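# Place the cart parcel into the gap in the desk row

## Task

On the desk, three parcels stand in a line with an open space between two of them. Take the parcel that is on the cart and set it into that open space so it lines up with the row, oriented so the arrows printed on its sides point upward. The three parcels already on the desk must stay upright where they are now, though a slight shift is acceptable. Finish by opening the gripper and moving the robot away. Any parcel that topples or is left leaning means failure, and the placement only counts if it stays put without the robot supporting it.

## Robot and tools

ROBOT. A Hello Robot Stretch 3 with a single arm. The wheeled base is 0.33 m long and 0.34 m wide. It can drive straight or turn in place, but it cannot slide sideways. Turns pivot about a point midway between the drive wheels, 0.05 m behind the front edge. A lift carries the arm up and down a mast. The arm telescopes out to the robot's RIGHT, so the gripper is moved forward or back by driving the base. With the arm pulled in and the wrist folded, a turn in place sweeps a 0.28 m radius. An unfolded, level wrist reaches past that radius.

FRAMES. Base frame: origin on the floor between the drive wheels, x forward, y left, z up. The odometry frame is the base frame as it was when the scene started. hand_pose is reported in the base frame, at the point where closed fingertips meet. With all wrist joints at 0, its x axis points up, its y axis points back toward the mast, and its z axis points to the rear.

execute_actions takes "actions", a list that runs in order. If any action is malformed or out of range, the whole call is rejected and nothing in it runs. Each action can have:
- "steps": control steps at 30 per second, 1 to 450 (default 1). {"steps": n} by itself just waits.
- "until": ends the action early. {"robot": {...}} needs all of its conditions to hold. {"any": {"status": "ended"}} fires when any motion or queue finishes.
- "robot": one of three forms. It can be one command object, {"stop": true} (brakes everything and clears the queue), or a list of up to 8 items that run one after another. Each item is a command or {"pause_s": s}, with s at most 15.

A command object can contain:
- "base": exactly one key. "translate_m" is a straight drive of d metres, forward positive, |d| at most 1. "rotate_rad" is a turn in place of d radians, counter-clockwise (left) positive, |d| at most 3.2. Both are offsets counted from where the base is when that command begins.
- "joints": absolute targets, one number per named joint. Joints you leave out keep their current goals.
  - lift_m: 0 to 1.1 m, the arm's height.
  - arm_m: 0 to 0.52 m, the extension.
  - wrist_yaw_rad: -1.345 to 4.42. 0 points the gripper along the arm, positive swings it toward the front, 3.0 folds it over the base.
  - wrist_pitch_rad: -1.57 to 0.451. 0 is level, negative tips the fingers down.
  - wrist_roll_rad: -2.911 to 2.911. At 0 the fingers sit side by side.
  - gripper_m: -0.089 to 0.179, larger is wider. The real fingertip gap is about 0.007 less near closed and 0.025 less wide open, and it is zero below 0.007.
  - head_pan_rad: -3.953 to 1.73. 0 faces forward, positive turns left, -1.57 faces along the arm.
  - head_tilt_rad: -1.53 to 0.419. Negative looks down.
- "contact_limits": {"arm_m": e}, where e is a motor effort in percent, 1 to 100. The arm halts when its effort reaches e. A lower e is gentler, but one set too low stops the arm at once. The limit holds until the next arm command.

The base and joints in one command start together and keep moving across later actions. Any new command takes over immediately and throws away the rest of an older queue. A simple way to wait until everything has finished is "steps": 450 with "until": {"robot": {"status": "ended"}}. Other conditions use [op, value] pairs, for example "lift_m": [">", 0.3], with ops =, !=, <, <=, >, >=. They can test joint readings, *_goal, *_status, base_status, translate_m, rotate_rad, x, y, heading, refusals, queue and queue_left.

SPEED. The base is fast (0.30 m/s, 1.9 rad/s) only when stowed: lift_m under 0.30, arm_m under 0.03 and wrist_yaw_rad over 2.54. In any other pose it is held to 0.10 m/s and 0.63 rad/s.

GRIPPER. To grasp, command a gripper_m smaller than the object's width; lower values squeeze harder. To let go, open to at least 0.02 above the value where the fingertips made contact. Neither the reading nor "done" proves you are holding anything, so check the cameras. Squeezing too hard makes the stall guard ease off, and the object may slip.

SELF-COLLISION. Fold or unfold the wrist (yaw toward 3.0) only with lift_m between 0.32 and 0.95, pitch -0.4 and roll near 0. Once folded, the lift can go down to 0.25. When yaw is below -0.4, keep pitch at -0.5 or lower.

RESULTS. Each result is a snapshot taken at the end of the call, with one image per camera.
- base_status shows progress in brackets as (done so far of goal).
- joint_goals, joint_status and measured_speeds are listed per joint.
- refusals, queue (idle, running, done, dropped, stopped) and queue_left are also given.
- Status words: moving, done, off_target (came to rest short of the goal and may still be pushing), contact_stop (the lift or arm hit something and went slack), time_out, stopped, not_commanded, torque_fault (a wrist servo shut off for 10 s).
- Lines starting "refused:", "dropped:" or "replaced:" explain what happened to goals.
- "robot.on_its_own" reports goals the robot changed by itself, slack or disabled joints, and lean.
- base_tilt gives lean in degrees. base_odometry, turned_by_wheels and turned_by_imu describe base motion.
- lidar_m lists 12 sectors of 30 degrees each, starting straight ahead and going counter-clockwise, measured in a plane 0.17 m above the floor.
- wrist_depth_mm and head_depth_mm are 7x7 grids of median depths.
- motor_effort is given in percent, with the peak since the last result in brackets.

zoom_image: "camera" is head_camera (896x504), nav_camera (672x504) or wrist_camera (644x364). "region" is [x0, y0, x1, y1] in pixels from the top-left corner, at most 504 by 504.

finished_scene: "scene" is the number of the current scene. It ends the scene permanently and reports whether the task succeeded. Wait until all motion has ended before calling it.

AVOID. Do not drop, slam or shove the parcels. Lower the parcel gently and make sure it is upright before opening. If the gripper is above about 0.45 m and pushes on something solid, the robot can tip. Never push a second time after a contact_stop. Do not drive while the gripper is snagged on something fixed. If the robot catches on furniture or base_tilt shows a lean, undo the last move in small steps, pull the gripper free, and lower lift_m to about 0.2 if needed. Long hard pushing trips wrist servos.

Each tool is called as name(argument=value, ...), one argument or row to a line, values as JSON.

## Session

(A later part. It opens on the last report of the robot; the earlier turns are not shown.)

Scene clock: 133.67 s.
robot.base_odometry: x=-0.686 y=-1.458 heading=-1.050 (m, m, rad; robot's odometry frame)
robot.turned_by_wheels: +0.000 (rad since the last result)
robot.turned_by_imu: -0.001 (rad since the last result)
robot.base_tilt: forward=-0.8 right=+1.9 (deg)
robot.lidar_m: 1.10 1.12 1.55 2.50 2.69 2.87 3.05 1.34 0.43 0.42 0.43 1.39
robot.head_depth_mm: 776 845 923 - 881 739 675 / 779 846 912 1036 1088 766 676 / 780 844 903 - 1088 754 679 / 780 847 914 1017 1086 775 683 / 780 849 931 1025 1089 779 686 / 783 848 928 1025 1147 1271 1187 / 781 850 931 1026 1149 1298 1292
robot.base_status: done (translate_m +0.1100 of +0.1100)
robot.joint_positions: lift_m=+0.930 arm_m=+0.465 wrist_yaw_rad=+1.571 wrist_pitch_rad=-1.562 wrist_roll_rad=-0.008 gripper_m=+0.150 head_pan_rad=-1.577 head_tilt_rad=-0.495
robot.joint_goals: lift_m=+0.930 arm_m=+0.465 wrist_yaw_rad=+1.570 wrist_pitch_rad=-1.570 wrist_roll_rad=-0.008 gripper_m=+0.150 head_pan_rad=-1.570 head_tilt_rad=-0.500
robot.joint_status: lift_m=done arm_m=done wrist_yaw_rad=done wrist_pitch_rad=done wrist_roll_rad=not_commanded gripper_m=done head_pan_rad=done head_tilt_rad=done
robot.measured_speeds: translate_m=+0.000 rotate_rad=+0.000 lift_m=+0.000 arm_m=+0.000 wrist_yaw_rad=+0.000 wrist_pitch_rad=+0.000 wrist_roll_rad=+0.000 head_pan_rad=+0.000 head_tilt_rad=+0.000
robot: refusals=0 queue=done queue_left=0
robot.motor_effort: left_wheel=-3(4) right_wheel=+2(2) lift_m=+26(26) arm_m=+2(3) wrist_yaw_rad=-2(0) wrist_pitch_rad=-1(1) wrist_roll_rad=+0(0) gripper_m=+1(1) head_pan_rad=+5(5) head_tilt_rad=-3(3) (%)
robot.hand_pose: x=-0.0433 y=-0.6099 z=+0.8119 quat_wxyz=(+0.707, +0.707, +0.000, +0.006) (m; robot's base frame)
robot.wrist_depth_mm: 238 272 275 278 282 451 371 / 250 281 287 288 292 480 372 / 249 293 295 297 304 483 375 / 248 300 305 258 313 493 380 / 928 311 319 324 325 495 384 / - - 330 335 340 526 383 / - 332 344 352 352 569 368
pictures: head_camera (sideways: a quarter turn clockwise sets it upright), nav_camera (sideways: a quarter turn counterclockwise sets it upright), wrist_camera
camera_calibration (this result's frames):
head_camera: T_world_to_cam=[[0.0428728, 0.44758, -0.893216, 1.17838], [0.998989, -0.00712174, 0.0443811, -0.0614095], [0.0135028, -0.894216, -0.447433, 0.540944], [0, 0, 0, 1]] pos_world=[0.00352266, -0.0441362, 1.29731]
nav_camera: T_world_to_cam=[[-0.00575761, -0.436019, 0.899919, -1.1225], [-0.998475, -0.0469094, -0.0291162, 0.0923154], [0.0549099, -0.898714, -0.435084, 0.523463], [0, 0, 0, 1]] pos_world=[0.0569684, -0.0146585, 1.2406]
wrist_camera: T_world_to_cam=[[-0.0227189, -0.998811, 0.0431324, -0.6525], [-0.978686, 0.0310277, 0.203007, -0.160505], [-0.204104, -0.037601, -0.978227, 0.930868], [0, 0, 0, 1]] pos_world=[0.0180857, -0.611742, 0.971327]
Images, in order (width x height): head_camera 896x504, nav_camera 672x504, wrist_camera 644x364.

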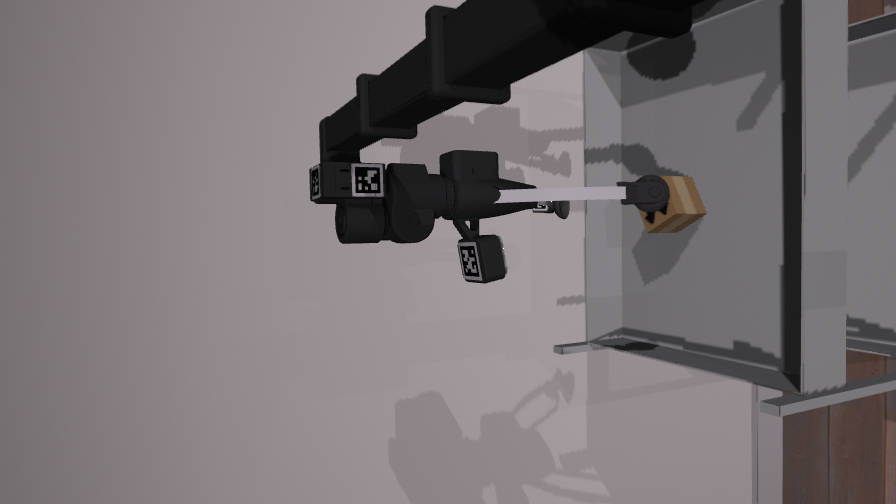

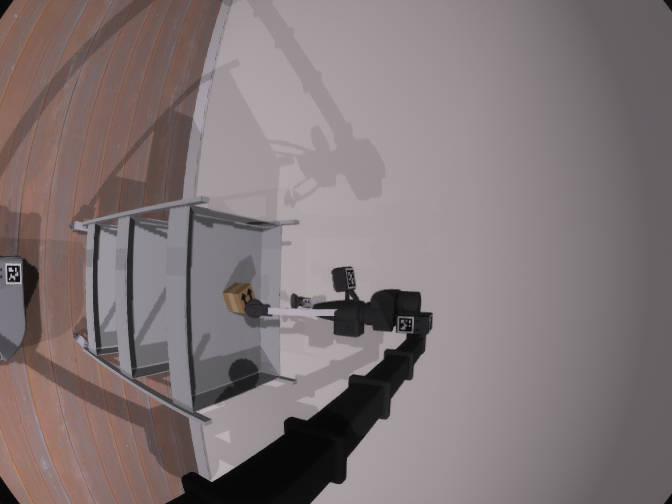

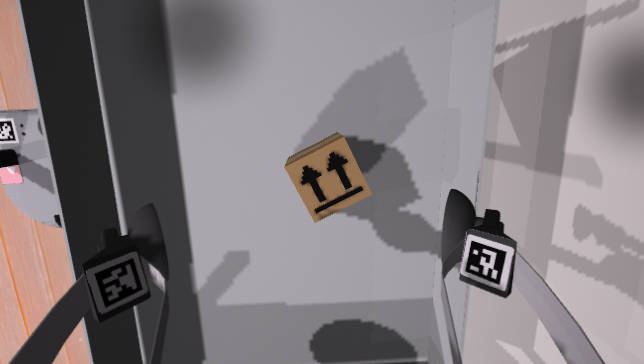

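execute_actions(
  actions=[
    {"robot": [{"joints": {"wrist_yaw_rad": 1.95}}], "steps": 450, "until": {"robot": {"status": "ended"}}},
  ],
)

Scene clock: 145.93 s.
robot.base_odometry: x=-0.686 y=-1.458 heading=-1.050 (m, m, rad; robot's odometry frame)
robot.turned_by_wheels: +0.000 (rad since the last result)
robot.turned_by_imu: -0.001 (rad since the last result)
robot.base_tilt: forward=-0.7 right=+1.9 (deg)
robot.lidar_m: 1.10 1.12 1.55 2.50 2.68 2.87 3.06 1.34 0.43 0.42 0.44 1.38
robot.head_depth_mm: 773 843 926 - 880 741 675 / 777 844 915 1031 1086 767 677 / 779 846 905 1005 1088 756 682 / 779 849 916 1010 1089 773 683 / 780 847 927 1024 1094 776 685 / 782 849 930 1029 1143 1269 1189 / 785 850 932 1028 1144 1300 1294
robot.base_status: done (translate_m +0.1100 of +0.1100)
robot.joint_positions: lift_m=+0.930 arm_m=+0.465 wrist_yaw_rad=+1.948 wrist_pitch_rad=-1.562 wrist_roll_rad=-0.008 gripper_m=+0.150 head_pan_rad=-1.577 head_tilt_rad=-0.495
robot.joint_goals: lift_m=+0.930 arm_m=+0.465 wrist_yaw_rad=+1.950 wrist_pitch_rad=-1.570 wrist_roll_rad=-0.008 gripper_m=+0.150 head_pan_rad=-1.570 head_tilt_rad=-0.500
robot.joint_status: lift_m=done arm_m=done wrist_yaw_rad=done wrist_pitch_rad=done wrist_roll_rad=not_commanded gripper_m=done head_pan_rad=done head_tilt_rad=done
robot.measured_speeds: translate_m=+0.000 rotate_rad=+0.000 lift_m=+0.000 arm_m=+0.000 wrist_yaw_rad=+0.000 wrist_pitch_rad=+0.000 wrist_roll_rad=+0.000 head_pan_rad=+0.000 head_tilt_rad=+0.000
robot: refusals=0 queue=done queue_left=0
robot.motor_effort: left_wheel=-4(3) right_wheel=+2(2) lift_m=+26(26) arm_m=+3(3) wrist_yaw_rad=+2(2) wrist_pitch_rad=-1(1) wrist_roll_rad=+0(0) gripper_m=+0(1) head_pan_rad=+3(4) head_tilt_rad=-3(3) (%)
robot.hand_pose: x=-0.0417 y=-0.6179 z=+0.8119 quat_wxyz=(+0.694, +0.694, +0.133, +0.138) (m; robot's base frame)
robot.wrist_depth_mm: 222 270 274 279 282 270 437 / 231 282 286 288 291 288 432 / 255 291 296 298 303 300 405 / 267 303 306 258 314 486 379 / 288 310 318 323 323 461 364 / 301 - 331 334 333 479 342 / 296 328 341 349 546 439 312
pictures: head_camera (sideways: a quarter turn clockwise sets it upright), nav_camera (sideways: a quarter turn counterclockwise sets it upright), wrist_camera
camera_calibration (this result's frames):
head_camera: T_world_to_cam=[[0.0428728, 0.44758, -0.893216, 1.17838], [0.998989, -0.00712173, 0.0443811, -0.0614095], [0.0135028, -0.894216, -0.447433, 0.540943], [0, 0, 0, 1]] pos_world=[0.00352266, -0.0441362, 1.29731]
nav_camera: T_world_to_cam=[[-0.00575761, -0.436019, 0.899919, -1.1225], [-0.998475, -0.0469094, -0.0291162, 0.0923154], [0.0549099, -0.898714, -0.435084, 0.523463], [0, 0, 0, 1]] pos_world=[0.0569684, -0.0146585, 1.2406]
wrist_camera: T_world_to_cam=[[0.346733, -0.936972, 0.0431324, -0.6069], [-0.921321, -0.331596, 0.203007, -0.380347], [-0.175909, -0.110128, -0.978227, 0.887256], [0, 0, 0, 1]] pos_world=[0.0160869, -0.597058, 0.971327]
Images, in order (width x height): head_camera 896x504, nav_camera 672x504, wrist_camera 644x364.

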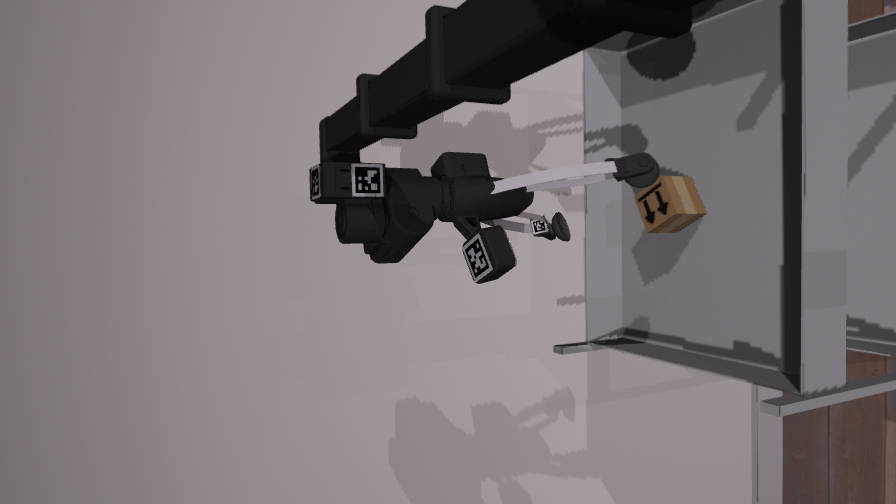

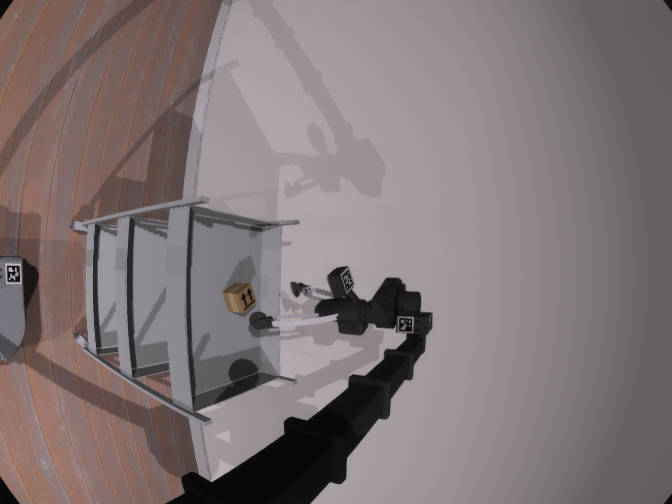

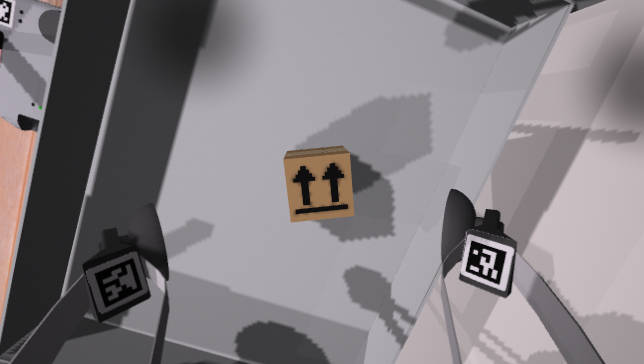

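execute_actions(
  actions=[
    {"robot": [{"joints": {"arm_m": 0.473}, "base": {"translate_m": 0.01}}, {"joints": {"lift_m": 0.815}}], "steps": 450, "until": {"robot": {"status": "ended"}}},
  ],
)

Scene clock: 165.10 s.
robot.base_odometry: x=-0.681 y=-1.466 heading=-1.050 (m, m, rad; robot's odometry frame)
robot.turned_by_wheels: +0.000 (rad since the last result)
robot.turned_by_imu: -0.001 (rad since the last result)
robot.base_tilt: forward=-0.7 right=+1.9 (deg)
robot.lidar_m: 1.09 1.11 1.53 2.50 2.69 2.88 3.06 1.34 0.43 0.42 0.44 1.39
robot.head_depth_mm: 778 844 925 1020 1098 - - / 777 847 924 1006 897 745 678 / 779 845 928 993 898 755 680 / 780 847 927 1011 1087 776 683 / 783 846 928 1026 1093 753 684 / 781 850 928 1029 1149 1276 1223 / 784 851 930 1024 1149 1293 1293
robot.base_status: done (translate_m +0.0100 of +0.0100)
robot.joint_positions: lift_m=+0.815 arm_m=+0.473 wrist_yaw_rad=+1.948 wrist_pitch_rad=-1.562 wrist_roll_rad=-0.008 gripper_m=+0.150 head_pan_rad=-1.577 head_tilt_rad=-0.495
robot.joint_goals: lift_m=+0.815 arm_m=+0.473 wrist_yaw_rad=+1.950 wrist_pitch_rad=-1.570 wrist_roll_rad=-0.008 gripper_m=+0.150 head_pan_rad=-1.570 head_tilt_rad=-0.500
robot.joint_status: lift_m=done arm_m=done wrist_yaw_rad=done wrist_pitch_rad=done wrist_roll_rad=not_commanded gripper_m=done head_pan_rad=done head_tilt_rad=done
robot.measured_speeds: translate_m=+0.000 rotate_rad=+0.000 lift_m=+0.000 arm_m=+0.000 wrist_yaw_rad=+0.000 wrist_pitch_rad=+0.000 wrist_roll_rad=+0.000 head_pan_rad=+0.000 head_tilt_rad=+0.000
robot: refusals=0 queue=done queue_left=0
robot.motor_effort: left_wheel=-3(5) right_wheel=+2(5) lift_m=+13(26) arm_m=+2(4) wrist_yaw_rad=+2(3) wrist_pitch_rad=-1(1) wrist_roll_rad=+0(0) gripper_m=+1(1) head_pan_rad=+4(5) head_tilt_rad=-3(3) (%)
robot.hand_pose: x=-0.0417 y=-0.6259 z=+0.6977 quat_wxyz=(+0.694, +0.694, +0.133, +0.138) (m; robot's base frame)
robot.wrist_depth_mm: 169 171 173 175 177 180 180 / 175 177 179 181 184 186 171 / 182 183 185 188 191 192 160 / 187 189 191 192 198 198 152 / 194 195 198 146 206 180 156 / 201 - 206 152 215 185 315 / 211 212 217 220 222 174 305
pictures: head_camera (sideways: a quarter turn clockwise sets it upright), nav_camera (sideways: a quarter turn counterclockwise sets it upright), wrist_camera
camera_calibration (this result's frames):
head_camera: T_world_to_cam=[[0.0428728, 0.44758, -0.893216, 1.17838], [0.998989, -0.00712174, 0.0443811, -0.0614095], [0.0135028, -0.894216, -0.447433, 0.540944], [0, 0, 0, 1]] pos_world=[0.00352266, -0.0441362, 1.29731]
nav_camera: T_world_to_cam=[[-0.00575761, -0.436019, 0.899919, -1.1225], [-0.998475, -0.0469094, -0.0291162, 0.0923154], [0.0549099, -0.898714, -0.435084, 0.523463], [0, 0, 0, 1]] pos_world=[0.0569684, -0.0146585, 1.2406]
wrist_camera: T_world_to_cam=[[0.346885, -0.936915, 0.0431324, -0.609436], [-0.921267, -0.331745, 0.203007, -0.359914], [-0.175891, -0.110156, -0.978227, 0.77467], [0, 0, 0, 1]] pos_world=[0.0160848, -0.605055, 0.857155]
Images, in order (width x height): head_camera 896x504, nav_camera 672x504, wrist_camera 644x364.

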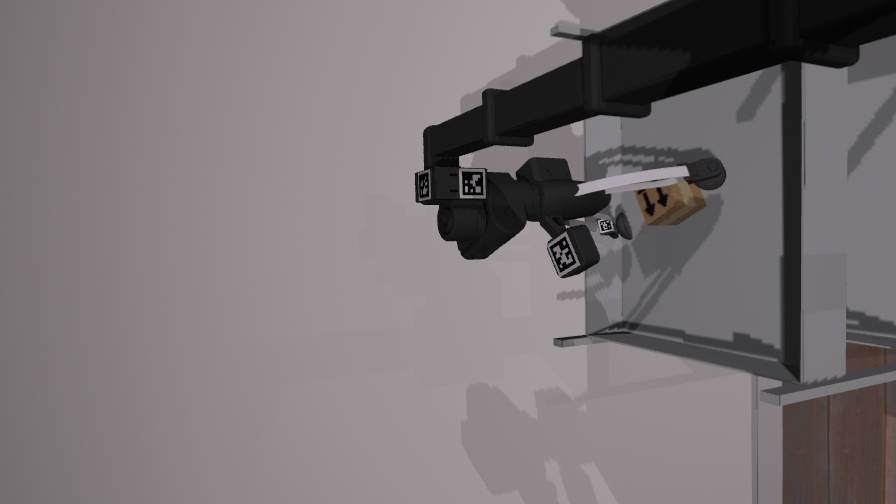

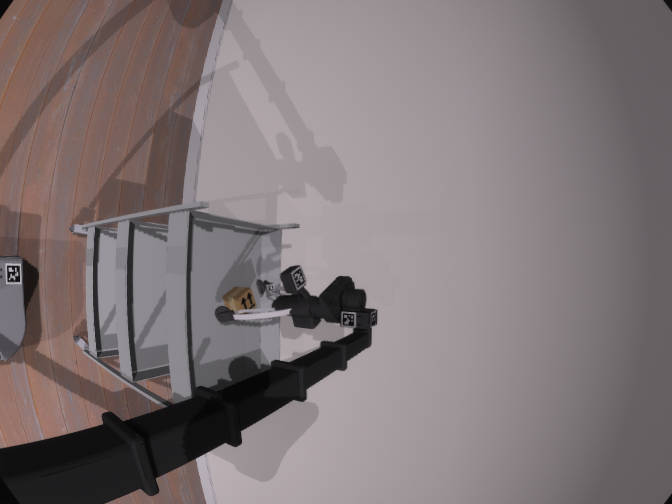

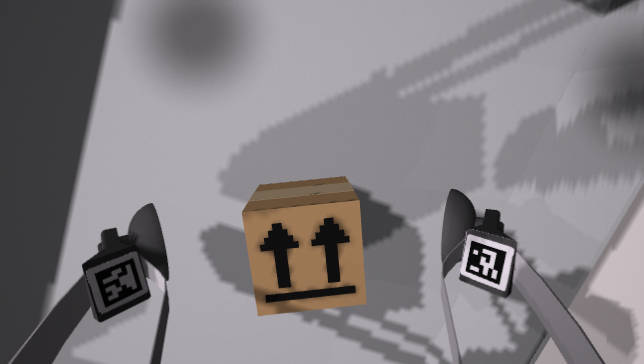

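Well positioned. Close the gripper.

execute_actions(
  actions=[
    {"robot": [{"joints": {"gripper_m": 0.02}}], "steps": 150, "until": {"robot": {"status": "ended"}}},
    {"robot": [{"joints": {"lift_m": 0.95}}], "steps": 300, "until": {"robot": {"status": "ended"}}},
  ],
)

Scene clock: 172.03 s.
robot.base_odometry: x=-0.681 y=-1.466 heading=-1.050 (m, m, rad; robot's odometry frame)
robot.turned_by_wheels: +0.000 (rad since the last result)
robot.turned_by_imu: -0.001 (rad since the last result)
robot.base_tilt: forward=-0.8 right=+1.9 (deg)
robot.lidar_m: 1.09 1.11 1.53 2.50 2.69 2.89 3.06 1.34 0.43 0.42 0.43 1.38
robot.head_depth_mm: 779 845 920 - 894 745 675 / 778 844 899 1035 1088 765 679 / 781 847 899 1030 886 769 683 / 780 845 918 1009 994 773 682 / 780 849 929 1026 1087 752 687 / 780 850 932 1027 1148 1276 1220 / 780 850 930 1026 1142 1308 1300
robot.base_status: done (translate_m +0.0100 of +0.0100)
robot.joint_positions: lift_m=+0.950 arm_m=+0.473 wrist_yaw_rad=+1.948 wrist_pitch_rad=-1.562 wrist_roll_rad=-0.008 gripper_m=+0.021 head_pan_rad=-1.577 head_tilt_rad=-0.495
robot.joint_goals: lift_m=+0.950 arm_m=+0.473 wrist_yaw_rad=+1.950 wrist_pitch_rad=-1.570 wrist_roll_rad=-0.008 gripper_m=+0.020 head_pan_rad=-1.570 head_tilt_rad=-0.500
robot.joint_status: lift_m=done arm_m=done wrist_yaw_rad=done wrist_pitch_rad=done wrist_roll_rad=not_commanded gripper_m=done head_pan_rad=done head_tilt_rad=done
robot.measured_speeds: translate_m=+0.000 rotate_rad=+0.000 lift_m=+0.000 arm_m=+0.000 wrist_yaw_rad=+0.000 wrist_pitch_rad=+0.000 wrist_roll_rad=+0.000 head_pan_rad=+0.000 head_tilt_rad=+0.000
robot: refusals=0 queue=done queue_left=0
robot.motor_effort: left_wheel=-2(3) right_wheel=+2(2) lift_m=+27(26) arm_m=+2(3) wrist_yaw_rad=+2(3) wrist_pitch_rad=-1(1) wrist_roll_rad=+0(0) gripper_m=-13(88) head_pan_rad=+4(4) head_tilt_rad=-3(2) (%)
robot.hand_pose: x=-0.0417 y=-0.6259 z=+0.8318 quat_wxyz=(+0.694, +0.694, +0.133, +0.138) (m; robot's base frame)
robot.wrist_depth_mm: 237 287 293 298 302 266 428 / 249 298 303 305 312 311 425 / 271 309 313 318 321 509 401 / 299 321 323 256 328 518 375 / 312 333 142 142 339 491 358 / 339 344 350 148 577 451 337 / 313 343 364 369 578 407 320
pictures: head_camera (sideways: a quarter turn clockwise sets it upright), nav_camera (sideways: a quarter turn counterclockwise sets it upright), wrist_camera
camera_calibration (this result's frames):
head_camera: T_world_to_cam=[[0.0428729, 0.44758, -0.893216, 1.17838], [0.998989, -0.00712186, 0.0443811, -0.0614095], [0.0135027, -0.894216, -0.447433, 0.540944], [0, 0, 0, 1]] pos_world=[0.00352266, -0.0441362, 1.29731]
nav_camera: T_world_to_cam=[[-0.00575766, -0.436019, 0.899919, -1.1225], [-0.998475, -0.0469093, -0.0291162, 0.0923154], [0.0549098, -0.898714, -0.435084, 0.523463], [0, 0, 0, 1]] pos_world=[0.0569683, -0.0146585, 1.2406]
wrist_camera: T_world_to_cam=[[0.346884, -0.936916, 0.0431324, -0.615224], [-0.921267, -0.331745, 0.203007, -0.387148], [-0.175891, -0.110156, -0.978227, 0.905899], [0, 0, 0, 1]] pos_world=[0.0160848, -0.605056, 0.991304]
Images, in order (width x height): head_camera 896x504, nav_camera 672x504, wrist_camera 644x364.

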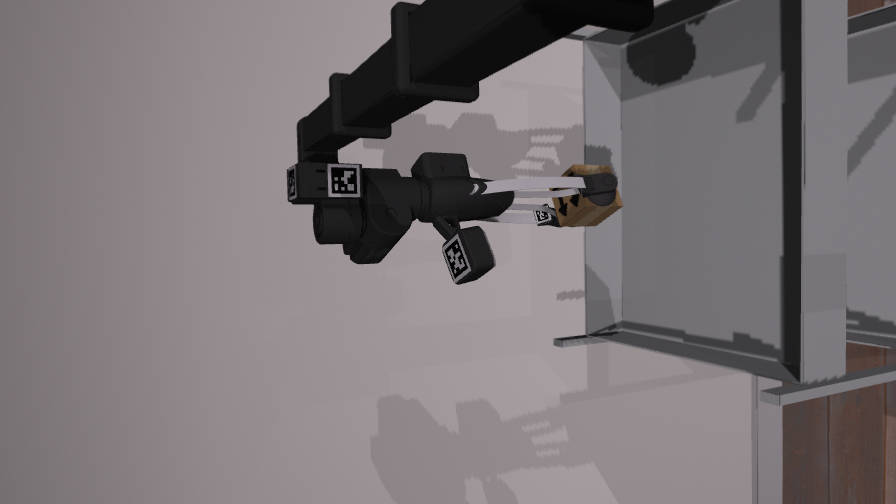

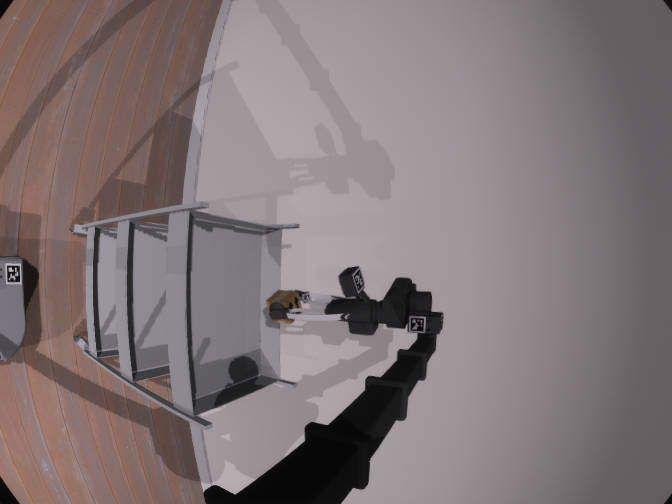

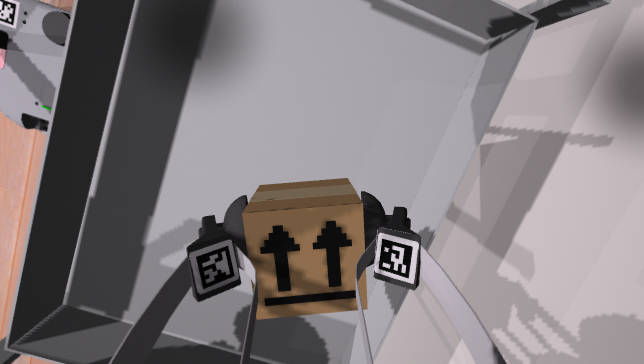

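execute_actions(
  actions=[
    {"robot": [{"joints": {"arm_m": 0.0, "wrist_pitch_rad": 0.0}}, {"base": {"rotate_rad": -0.168}, "joints": {"wrist_yaw_rad": 0.0}}, {"base": {"translate_m": -1.0}}, {"base": {"translate_m": -1.0}}, {"base": {"translate_m": -0.276}}, {"base": {"rotate_rad": -1.40}}], "steps": 450, "until": {"robot": {"status": "ended"}}},
    {"steps": 450, "until": {"robot": {"status": "ended"}}},
    {"steps": 450, "until": {"robot": {"status": "ended"}}},
  ],
)

Scene clock: 231.77 s.
robot.base_odometry: x=-1.467 y=+0.669 heading=-2.618 (m, m, rad; robot's odometry frame)
robot.turned_by_wheels: -1.568 (rad since the last result)
robot.turned_by_imu: -1.555 (rad since the last result)
robot.base_tilt: forward=-0.8 right=+1.9 (deg)
robot.lidar_m: 1.29 1.35 1.89 3.27 3.40 2.40 2.43 0.89 0.88 0.85 0.56 0.59
robot.head_depth_mm: 688 748 818 769 541 - - / 691 751 819 775 570 434 - / 691 750 821 782 402 - - / 691 751 823 786 507 424 339 / 691 752 820 792 553 425 345 / 692 753 824 798 558 428 346 / 692 751 822 803 560 429 347
robot.base_status: done (rotate_rad -1.3999 of -1.4000)
robot.joint_positions: lift_m=+0.950 arm_m=+0.002 wrist_yaw_rad=+0.001 wrist_pitch_rad=-0.029 wrist_roll_rad=-0.008 gripper_m=+0.021 head_pan_rad=-1.577 head_tilt_rad=-0.495
robot.joint_goals: lift_m=+0.950 arm_m=+0.000 wrist_yaw_rad=+0.000 wrist_pitch_rad=+0.000 wrist_roll_rad=-0.008 gripper_m=+0.020 head_pan_rad=-1.570 head_tilt_rad=-0.500
robot.joint_status: lift_m=done arm_m=done wrist_yaw_rad=done wrist_pitch_rad=done wrist_roll_rad=not_commanded gripper_m=done head_pan_rad=done head_tilt_rad=done
robot.measured_speeds: translate_m=+0.000 rotate_rad=+0.000 lift_m=+0.000 arm_m=+0.000 wrist_yaw_rad=+0.000 wrist_pitch_rad=+0.000 wrist_roll_rad=+0.000 head_pan_rad=+0.000 head_tilt_rad=+0.000
robot: refusals=0 queue=done queue_left=0
robot.motor_effort: left_wheel=+3(8) right_wheel=-3(6) lift_m=+26(25) arm_m=-4(4) wrist_yaw_rad=-1(3) wrist_pitch_rad=+9(9) wrist_roll_rad=+0(0) gripper_m=-13(13) head_pan_rad=+3(4) head_tilt_rad=-3(3) (%)
robot.hand_pose: x=-0.0211 y=-0.4021 z=+1.0567 quat_wxyz=(+0.710, +0.011, -0.704, -0.010) (m; robot's base frame)
robot.wrist_depth_mm: 533 537 548 557 562 569 568 / 545 558 568 572 574 593 595 / 569 578 586 598 609 611 617 / 593 610 614 402 620 618 578 / 430 423 142 142 421 386 376 / 306 306 267 148 273 281 278 / 238 236 233 230 226 223 221
pictures: head_camera (sideways: a quarter turn clockwise sets it upright), nav_camera (sideways: a quarter turn counterclockwise sets it upright), wrist_camera
camera_calibration (this result's frames):
head_camera: T_world_to_cam=[[0.0428728, 0.44758, -0.893216, 1.17838], [0.998989, -0.00712175, 0.0443811, -0.0614095], [0.0135028, -0.894216, -0.447433, 0.540944], [0, 0, 0, 1]] pos_world=[0.00352266, -0.0441362, 1.29731]
nav_camera: T_world_to_cam=[[-0.00575761, -0.436019, 0.899919, -1.1225], [-0.998475, -0.0469094, -0.0291162, 0.0923154], [0.0549099, -0.898714, -0.435084, 0.523463], [0, 0, 0, 1]] pos_world=[0.0569684, -0.0146585, 1.2406]
wrist_camera: T_world_to_cam=[[-0.998917, 0.0419677, -0.0200954, 0.009641], [0.0295968, 0.239826, -0.970365, 1.15024], [-0.0359046, -0.969908, -0.240808, 0.0321263], [0, 0, 0, 1]] pos_world=[-0.0232594, -0.245102, 1.12408]
Images, in order (width x height): head_camera 896x504, nav_camera 672x504, wrist_camera 644x364.

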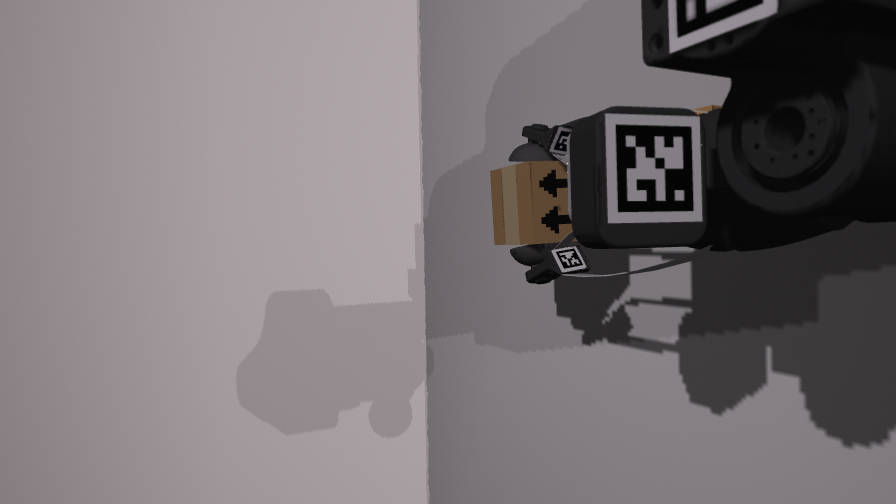

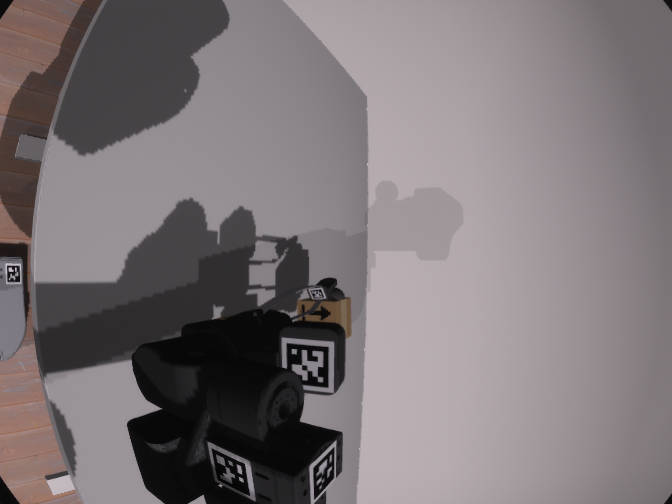

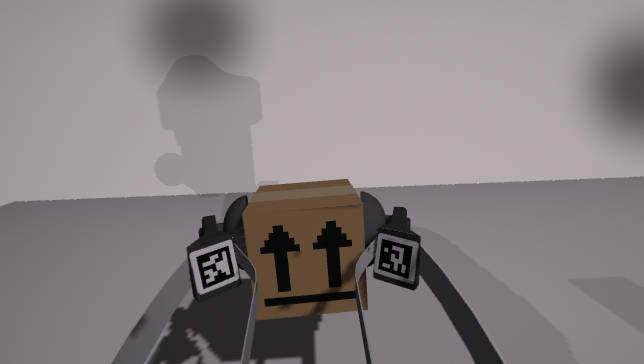

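execute_actions(
  actions=[
    {"robot": [{"joints": {"lift_m": 1.09, "head_tilt_rad": -0.9}}], "steps": 450, "until": {"robot": {"status": "ended"}}},
  ],
)

Scene clock: 239.17 s.
robot.base_odometry: x=-1.467 y=+0.669 heading=-2.618 (m, m, rad; robot's odometry frame)
robot.turned_by_wheels: +0.000 (rad since the last result)
robot.turned_by_imu: -0.001 (rad since the last result)
robot.base_tilt: forward=-0.8 right=+1.8 (deg)
robot.lidar_m: 1.30 1.35 1.89 3.27 3.38 2.40 2.43 0.90 0.88 0.85 0.57 0.59
robot.head_depth_mm: - - - 411 365 316 289 / - - - 408 367 318 290 / - - - 404 368 319 288 / 293 655 538 438 370 320 289 / 720 700 541 440 372 321 290 / 719 707 545 443 373 322 291 / 719 713 549 444 375 323 292
robot.base_status: done (rotate_rad -1.3999 of -1.4000)
robot.joint_positions: lift_m=+1.090 arm_m=+0.002 wrist_yaw_rad=+0.001 wrist_pitch_rad=-0.029 wrist_roll_rad=-0.008 gripper_m=+0.021 head_pan_rad=-1.577 head_tilt_rad=-0.889
robot.joint_goals: lift_m=+1.090 arm_m=+0.000 wrist_yaw_rad=+0.000 wrist_pitch_rad=+0.000 wrist_roll_rad=-0.008 gripper_m=+0.020 head_pan_rad=-1.570 head_tilt_rad=-0.900
robot.joint_status: lift_m=done arm_m=done wrist_yaw_rad=done wrist_pitch_rad=done wrist_roll_rad=not_commanded gripper_m=done head_pan_rad=done head_tilt_rad=done
robot.measured_speeds: translate_m=+0.000 rotate_rad=+0.000 lift_m=+0.000 arm_m=+0.000 wrist_yaw_rad=+0.000 wrist_pitch_rad=+0.000 wrist_roll_rad=+0.000 head_pan_rad=+0.000 head_tilt_rad=+0.000
robot: refusals=0 queue=done queue_left=0
robot.motor_effort: left_wheel=+3(3) right_wheel=-3(3) lift_m=+26(28) arm_m=-4(4) wrist_yaw_rad=-1(2) wrist_pitch_rad=+9(9) wrist_roll_rad=+0(0) gripper_m=-12(13) head_pan_rad=+4(5) head_tilt_rad=-7(34) (%)
robot.hand_pose: x=-0.0211 y=-0.4021 z=+1.1968 quat_wxyz=(+0.710, +0.011, -0.704, -0.010) (m; robot's base frame)
robot.wrist_depth_mm: 532 532 548 549 558 559 572 / 558 567 570 572 573 589 598 / 572 582 589 602 597 619 625 / 602 605 612 402 641 641 637 / 619 630 142 142 654 661 676 / 555 548 486 148 496 509 502 / 427 428 416 411 410 402 398
pictures: head_camera (sideways: a quarter turn clockwise sets it upright), nav_camera (sideways: a quarter turn counterclockwise sets it upright), wrist_camera
camera_calibration (this result's frames):
head_camera: T_world_to_cam=[[0.0446696, 0.756127, -0.652898, 0.865101], [0.99889, -0.024048, 0.0404914, -0.0563228], [0.0149158, -0.653982, -0.756363, 0.942815], [0, 0, 0, 1]] pos_world=[0.00355375, -0.0388965, 1.28021]
nav_camera: T_world_to_cam=[[-0.00757487, -0.748041, 0.663609, -0.814437], [-0.998385, -0.0317039, -0.0471339, 0.115752], [0.0562971, -0.662895, -0.746593, 0.928699], [0, 0, 0, 1]] pos_world=[0.0571129, 0.0100668, 1.23928]
wrist_camera: T_world_to_cam=[[-0.998917, 0.04196, -0.0201112, 0.0124728], [0.0295971, 0.23947, -0.970453, 1.28615], [-0.0359042, -0.969997, -0.240452, 0.0653912], [0, 0, 0, 1]] pos_world=[-0.0232594, -0.245089, 1.26413]
Images, in order (width x height): head_camera 896x504, nav_camera 672x504, wrist_camera 644x364.

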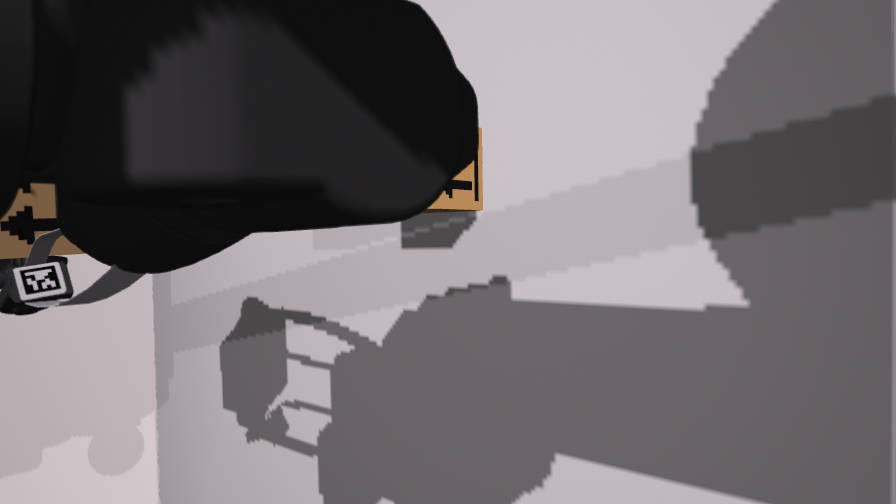

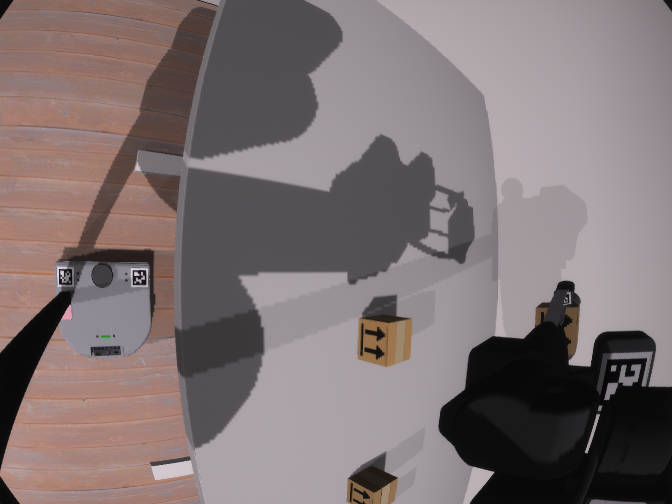

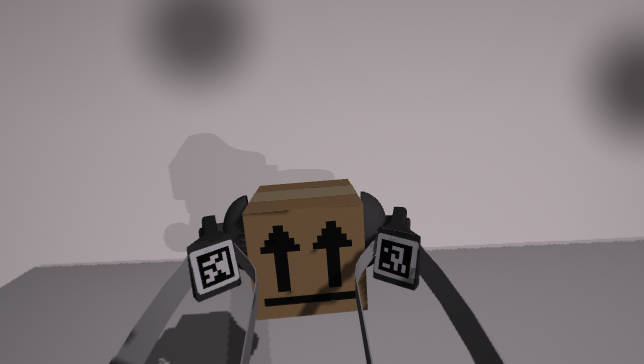

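execute_actions(
  actions=[
    {"robot": [{"base": {"rotate_rad": -0.7}}, {"base": {"translate_m": -0.39}}, {"base": {"rotate_rad": 0.7}, "joints": {"head_tilt_rad": -0.6}}], "steps": 450, "until": {"robot": {"status": "ended"}}},
  ],
)

Scene clock: 259.83 s.
robot.base_odometry: x=-1.083 y=+0.601 heading=-2.618 (m, m, rad; robot's odometry frame)
robot.turned_by_wheels: +0.000 (rad since the last result)
robot.turned_by_imu: -0.004 (rad since the last result)
robot.base_tilt: forward=-0.8 right=+1.7 (deg)
robot.lidar_m: 1.59 1.67 2.01 3.02 2.99 2.03 2.13 1.54 0.82 1.10 0.96 0.95
robot.head_depth_mm: 862 - - - - 1364 1190 / 863 - - - - 1360 1196 / 870 - - - - 1389 1195 / 884 987 883 581 477 1335 1200 / 897 992 956 639 480 1334 1207 / 895 991 970 645 483 1342 1212 / 896 990 976 604 484 1348 1214
robot.base_status: done (rotate_rad +0.6998 of +0.7000)
robot.joint_positions: lift_m=+1.090 arm_m=+0.002 wrist_yaw_rad=+0.001 wrist_pitch_rad=-0.029 wrist_roll_rad=-0.008 gripper_m=+0.021 head_pan_rad=-1.577 head_tilt_rad=-0.606
robot.joint_goals: lift_m=+1.090 arm_m=+0.000 wrist_yaw_rad=+0.000 wrist_pitch_rad=+0.000 wrist_roll_rad=-0.008 gripper_m=+0.020 head_pan_rad=-1.570 head_tilt_rad=-0.600
robot.joint_status: lift_m=done arm_m=done wrist_yaw_rad=done wrist_pitch_rad=done wrist_roll_rad=not_commanded gripper_m=done head_pan_rad=done head_tilt_rad=done
robot.measured_speeds: translate_m=+0.000 rotate_rad=+0.000 lift_m=+0.000 arm_m=+0.000 wrist_yaw_rad=+0.000 wrist_pitch_rad=+0.000 wrist_roll_rad=+0.000 head_pan_rad=+0.000 head_tilt_rad=+0.000
robot: refusals=0 queue=done queue_left=0
robot.motor_effort: left_wheel=-3(7) right_wheel=+2(7) lift_m=+26(26) arm_m=-4(4) wrist_yaw_rad=-1(1) wrist_pitch_rad=+9(9) wrist_roll_rad=+0(0) gripper_m=-12(13) head_pan_rad=+4(4) head_tilt_rad=+3(27) (%)
robot.hand_pose: x=-0.0212 y=-0.4022 z=+1.1968 quat_wxyz=(+0.710, +0.011, -0.704, -0.010) (m; robot's base frame)
robot.wrist_depth_mm: 744 747 766 766 771 794 778 / 760 778 791 801 806 815 850 / 809 812 818 812 837 850 861 / 826 839 841 524 881 905 893 / 763 759 141 142 751 689 740 / 556 549 488 148 490 514 504 / 401 399 419 362 394 404 398
pictures: head_camera (sideways: a quarter turn clockwise sets it upright), nav_camera (sideways: a quarter turn counterclockwise sets it upright), wrist_camera
camera_calibration (this result's frames):
head_camera: T_world_to_cam=[[0.0434328, 0.544316, -0.837755, 1.10605], [0.998961, -0.0120479, 0.0439625, -0.0608579], [0.0138363, -0.838794, -0.544274, 0.666945], [0, 0, 0, 1]] pos_world=[0.00352778, -0.0433428, 1.29227]
nav_camera: T_world_to_cam=[[-0.00632256, -0.533575, 0.845729, -1.05182], [-0.998453, -0.0433477, -0.0348126, 0.0997267], [0.0552355, -0.844641, -0.532476, 0.650184], [0, 0, 0, 1]] pos_world=[0.057009, -0.00773147, 1.23924]
wrist_camera: T_world_to_cam=[[-0.998914, 0.0420389, -0.0201111, 0.0124845], [0.029616, 0.239468, -0.970453, 1.28615], [-0.0359808, -0.969994, -0.240452, 0.0653867], [0, 0, 0, 1]] pos_world=[-0.0232672, -0.245092, 1.26413]
Images, in order (width x height): head_camera 896x504, nav_camera 672x504, wrist_camera 644x364.

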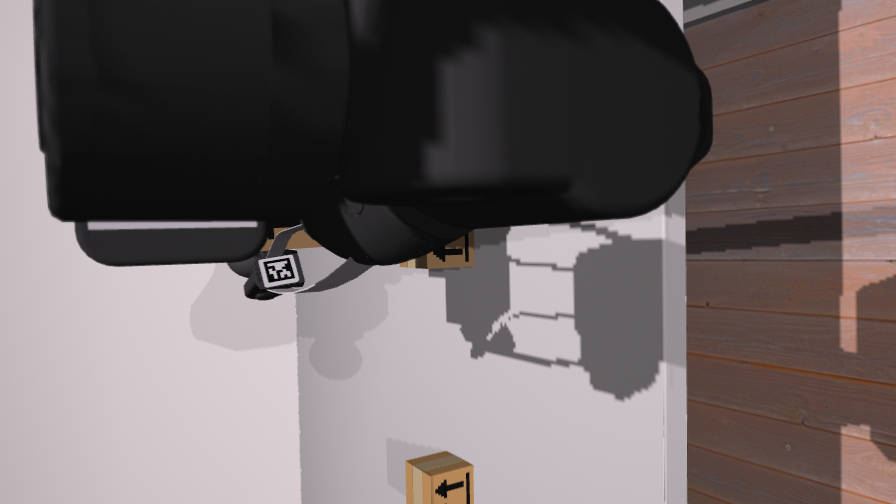

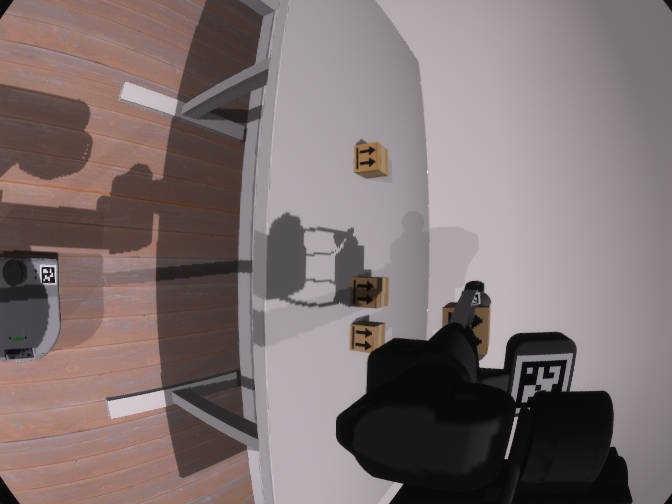

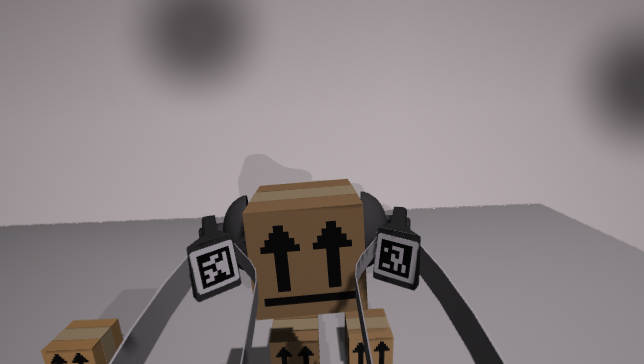

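execute_actions(
  actions=[
    {"robot": [{"base": {"translate_m": 0.163}, "joints": {"arm_m": 0.17, "lift_m": 1.0, "wrist_pitch_rad": 0.0}}], "steps": 450, "until": {"robot": {"status": "ended"}}},
  ],
)

Scene clock: 285.77 s.
robot.base_odometry: x=-1.225 y=+0.520 heading=-2.618 (m, m, rad; robot's odometry frame)
robot.turned_by_wheels: +0.000 (rad since the last result)
robot.turned_by_imu: +0.000 (rad since the last result)
robot.base_tilt: forward=-0.8 right=+1.8 (deg)
robot.lidar_m: 1.43 1.51 1.93 3.02 3.14 2.17 2.30 0.93 0.95 1.10 0.84 1.49
robot.head_depth_mm: 895 983 - 585 471 1350 1193 / 896 976 - - 473 1353 1196 / 893 993 - - 475 1361 1195 / 898 994 920 608 477 1361 1205 / 898 996 958 594 480 1377 1204 / 894 991 963 644 482 1375 1210 / 900 996 975 648 486 1344 1186
robot.base_status: done (translate_m +0.1630 of +0.1630)
robot.joint_positions: lift_m=+1.000 arm_m=+0.170 wrist_yaw_rad=+0.001 wrist_pitch_rad=-0.028 wrist_roll_rad=-0.008 gripper_m=+0.021 head_pan_rad=-1.577 head_tilt_rad=-0.606
robot.joint_goals: lift_m=+1.000 arm_m=+0.170 wrist_yaw_rad=+0.000 wrist_pitch_rad=+0.000 wrist_roll_rad=-0.008 gripper_m=+0.020 head_pan_rad=-1.570 head_tilt_rad=-0.600
robot.joint_status: lift_m=done arm_m=done wrist_yaw_rad=done wrist_pitch_rad=done wrist_roll_rad=not_commanded gripper_m=done head_pan_rad=done head_tilt_rad=done
robot.measured_speeds: translate_m=+0.000 rotate_rad=+0.000 lift_m=+0.000 arm_m=+0.000 wrist_yaw_rad=+0.000 wrist_pitch_rad=+0.000 wrist_roll_rad=+0.000 head_pan_rad=+0.000 head_tilt_rad=+0.000
robot: refusals=0 queue=done queue_left=0
robot.motor_effort: left_wheel=-3(4) right_wheel=+2(5) lift_m=+12(26) arm_m=+2(3) wrist_yaw_rad=-1(0) wrist_pitch_rad=+9(11) wrist_roll_rad=+0(0) gripper_m=-12(12) head_pan_rad=+3(4) head_tilt_rad=+3(3) (%)
robot.hand_pose: x=-0.0212 y=-0.5701 z=+1.1077 quat_wxyz=(+0.710, +0.011, -0.704, -0.010) (m; robot's base frame)
robot.wrist_depth_mm: 608 610 617 616 628 639 647 / 621 633 638 644 654 667 669 / 658 653 662 676 678 689 705 / 678 694 684 444 702 708 717 / 555 540 142 142 539 497 483 / 395 394 346 148 353 365 357 / 306 304 299 298 293 287 283
pictures: head_camera (sideways: a quarter turn clockwise sets it upright), nav_camera (sideways: a quarter turn counterclockwise sets it upright), wrist_camera
camera_calibration (this result's frames):
head_camera: T_world_to_cam=[[0.0434321, 0.544198, -0.837832, 1.10615], [0.998961, -0.0120416, 0.0439634, -0.060859], [0.013836, -0.838871, -0.544155, 0.666791], [0, 0, 0, 1]] pos_world=[0.00352778, -0.0433442, 1.29228]
nav_camera: T_world_to_cam=[[-0.0063218, -0.533456, 0.845804, -1.05192], [-0.998453, -0.0433527, -0.0348057, 0.0997177], [0.0552352, -0.844716, -0.532356, 0.650029], [0, 0, 0, 1]] pos_world=[0.0570089, -0.00774031, 1.23924]
wrist_camera: T_world_to_cam=[[-0.998901, 0.0423314, -0.0201283, 0.0178632], [0.0296884, 0.239072, -0.970548, 1.23982], [-0.0362725, -0.970079, -0.240066, -0.119433], [0, 0, 0, 1]] pos_world=[-0.0232968, -0.413022, 1.17499]
Images, in order (width x height): head_camera 896x504, nav_camera 672x504, wrist_camera 644x364.

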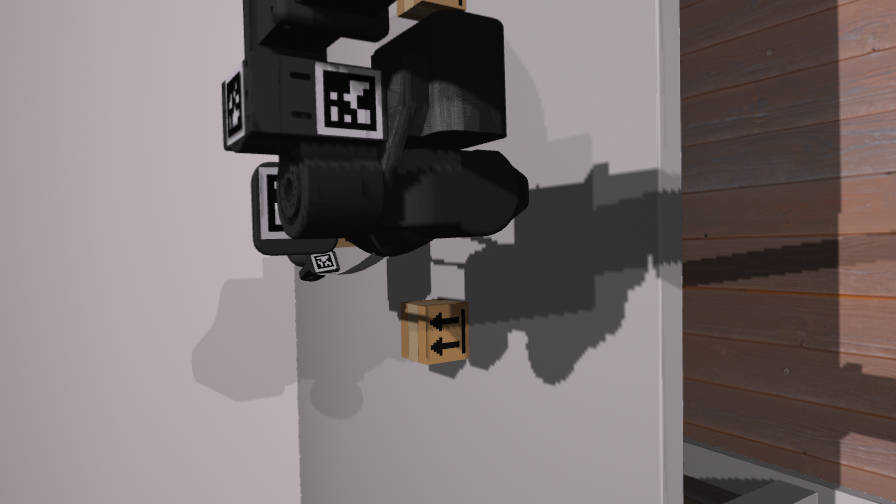

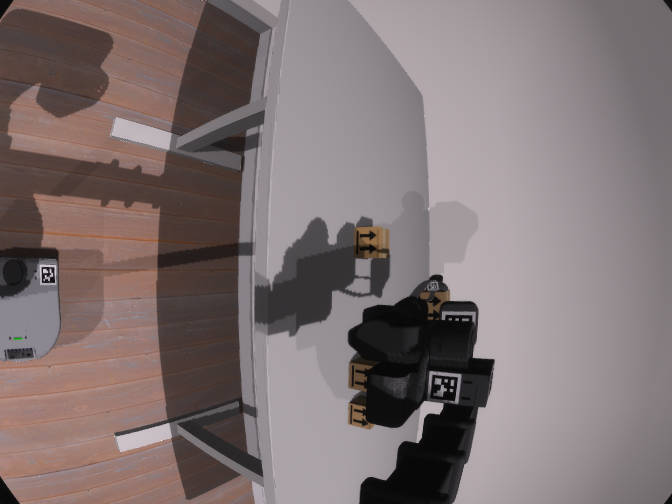

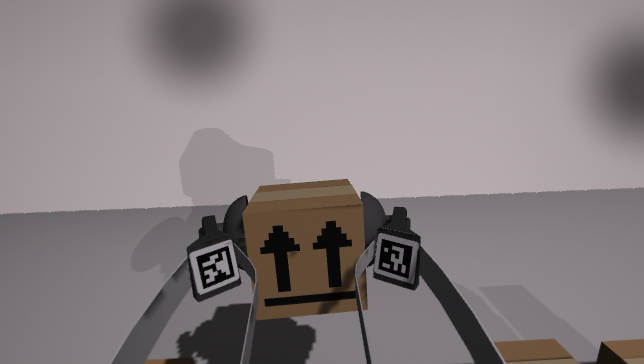

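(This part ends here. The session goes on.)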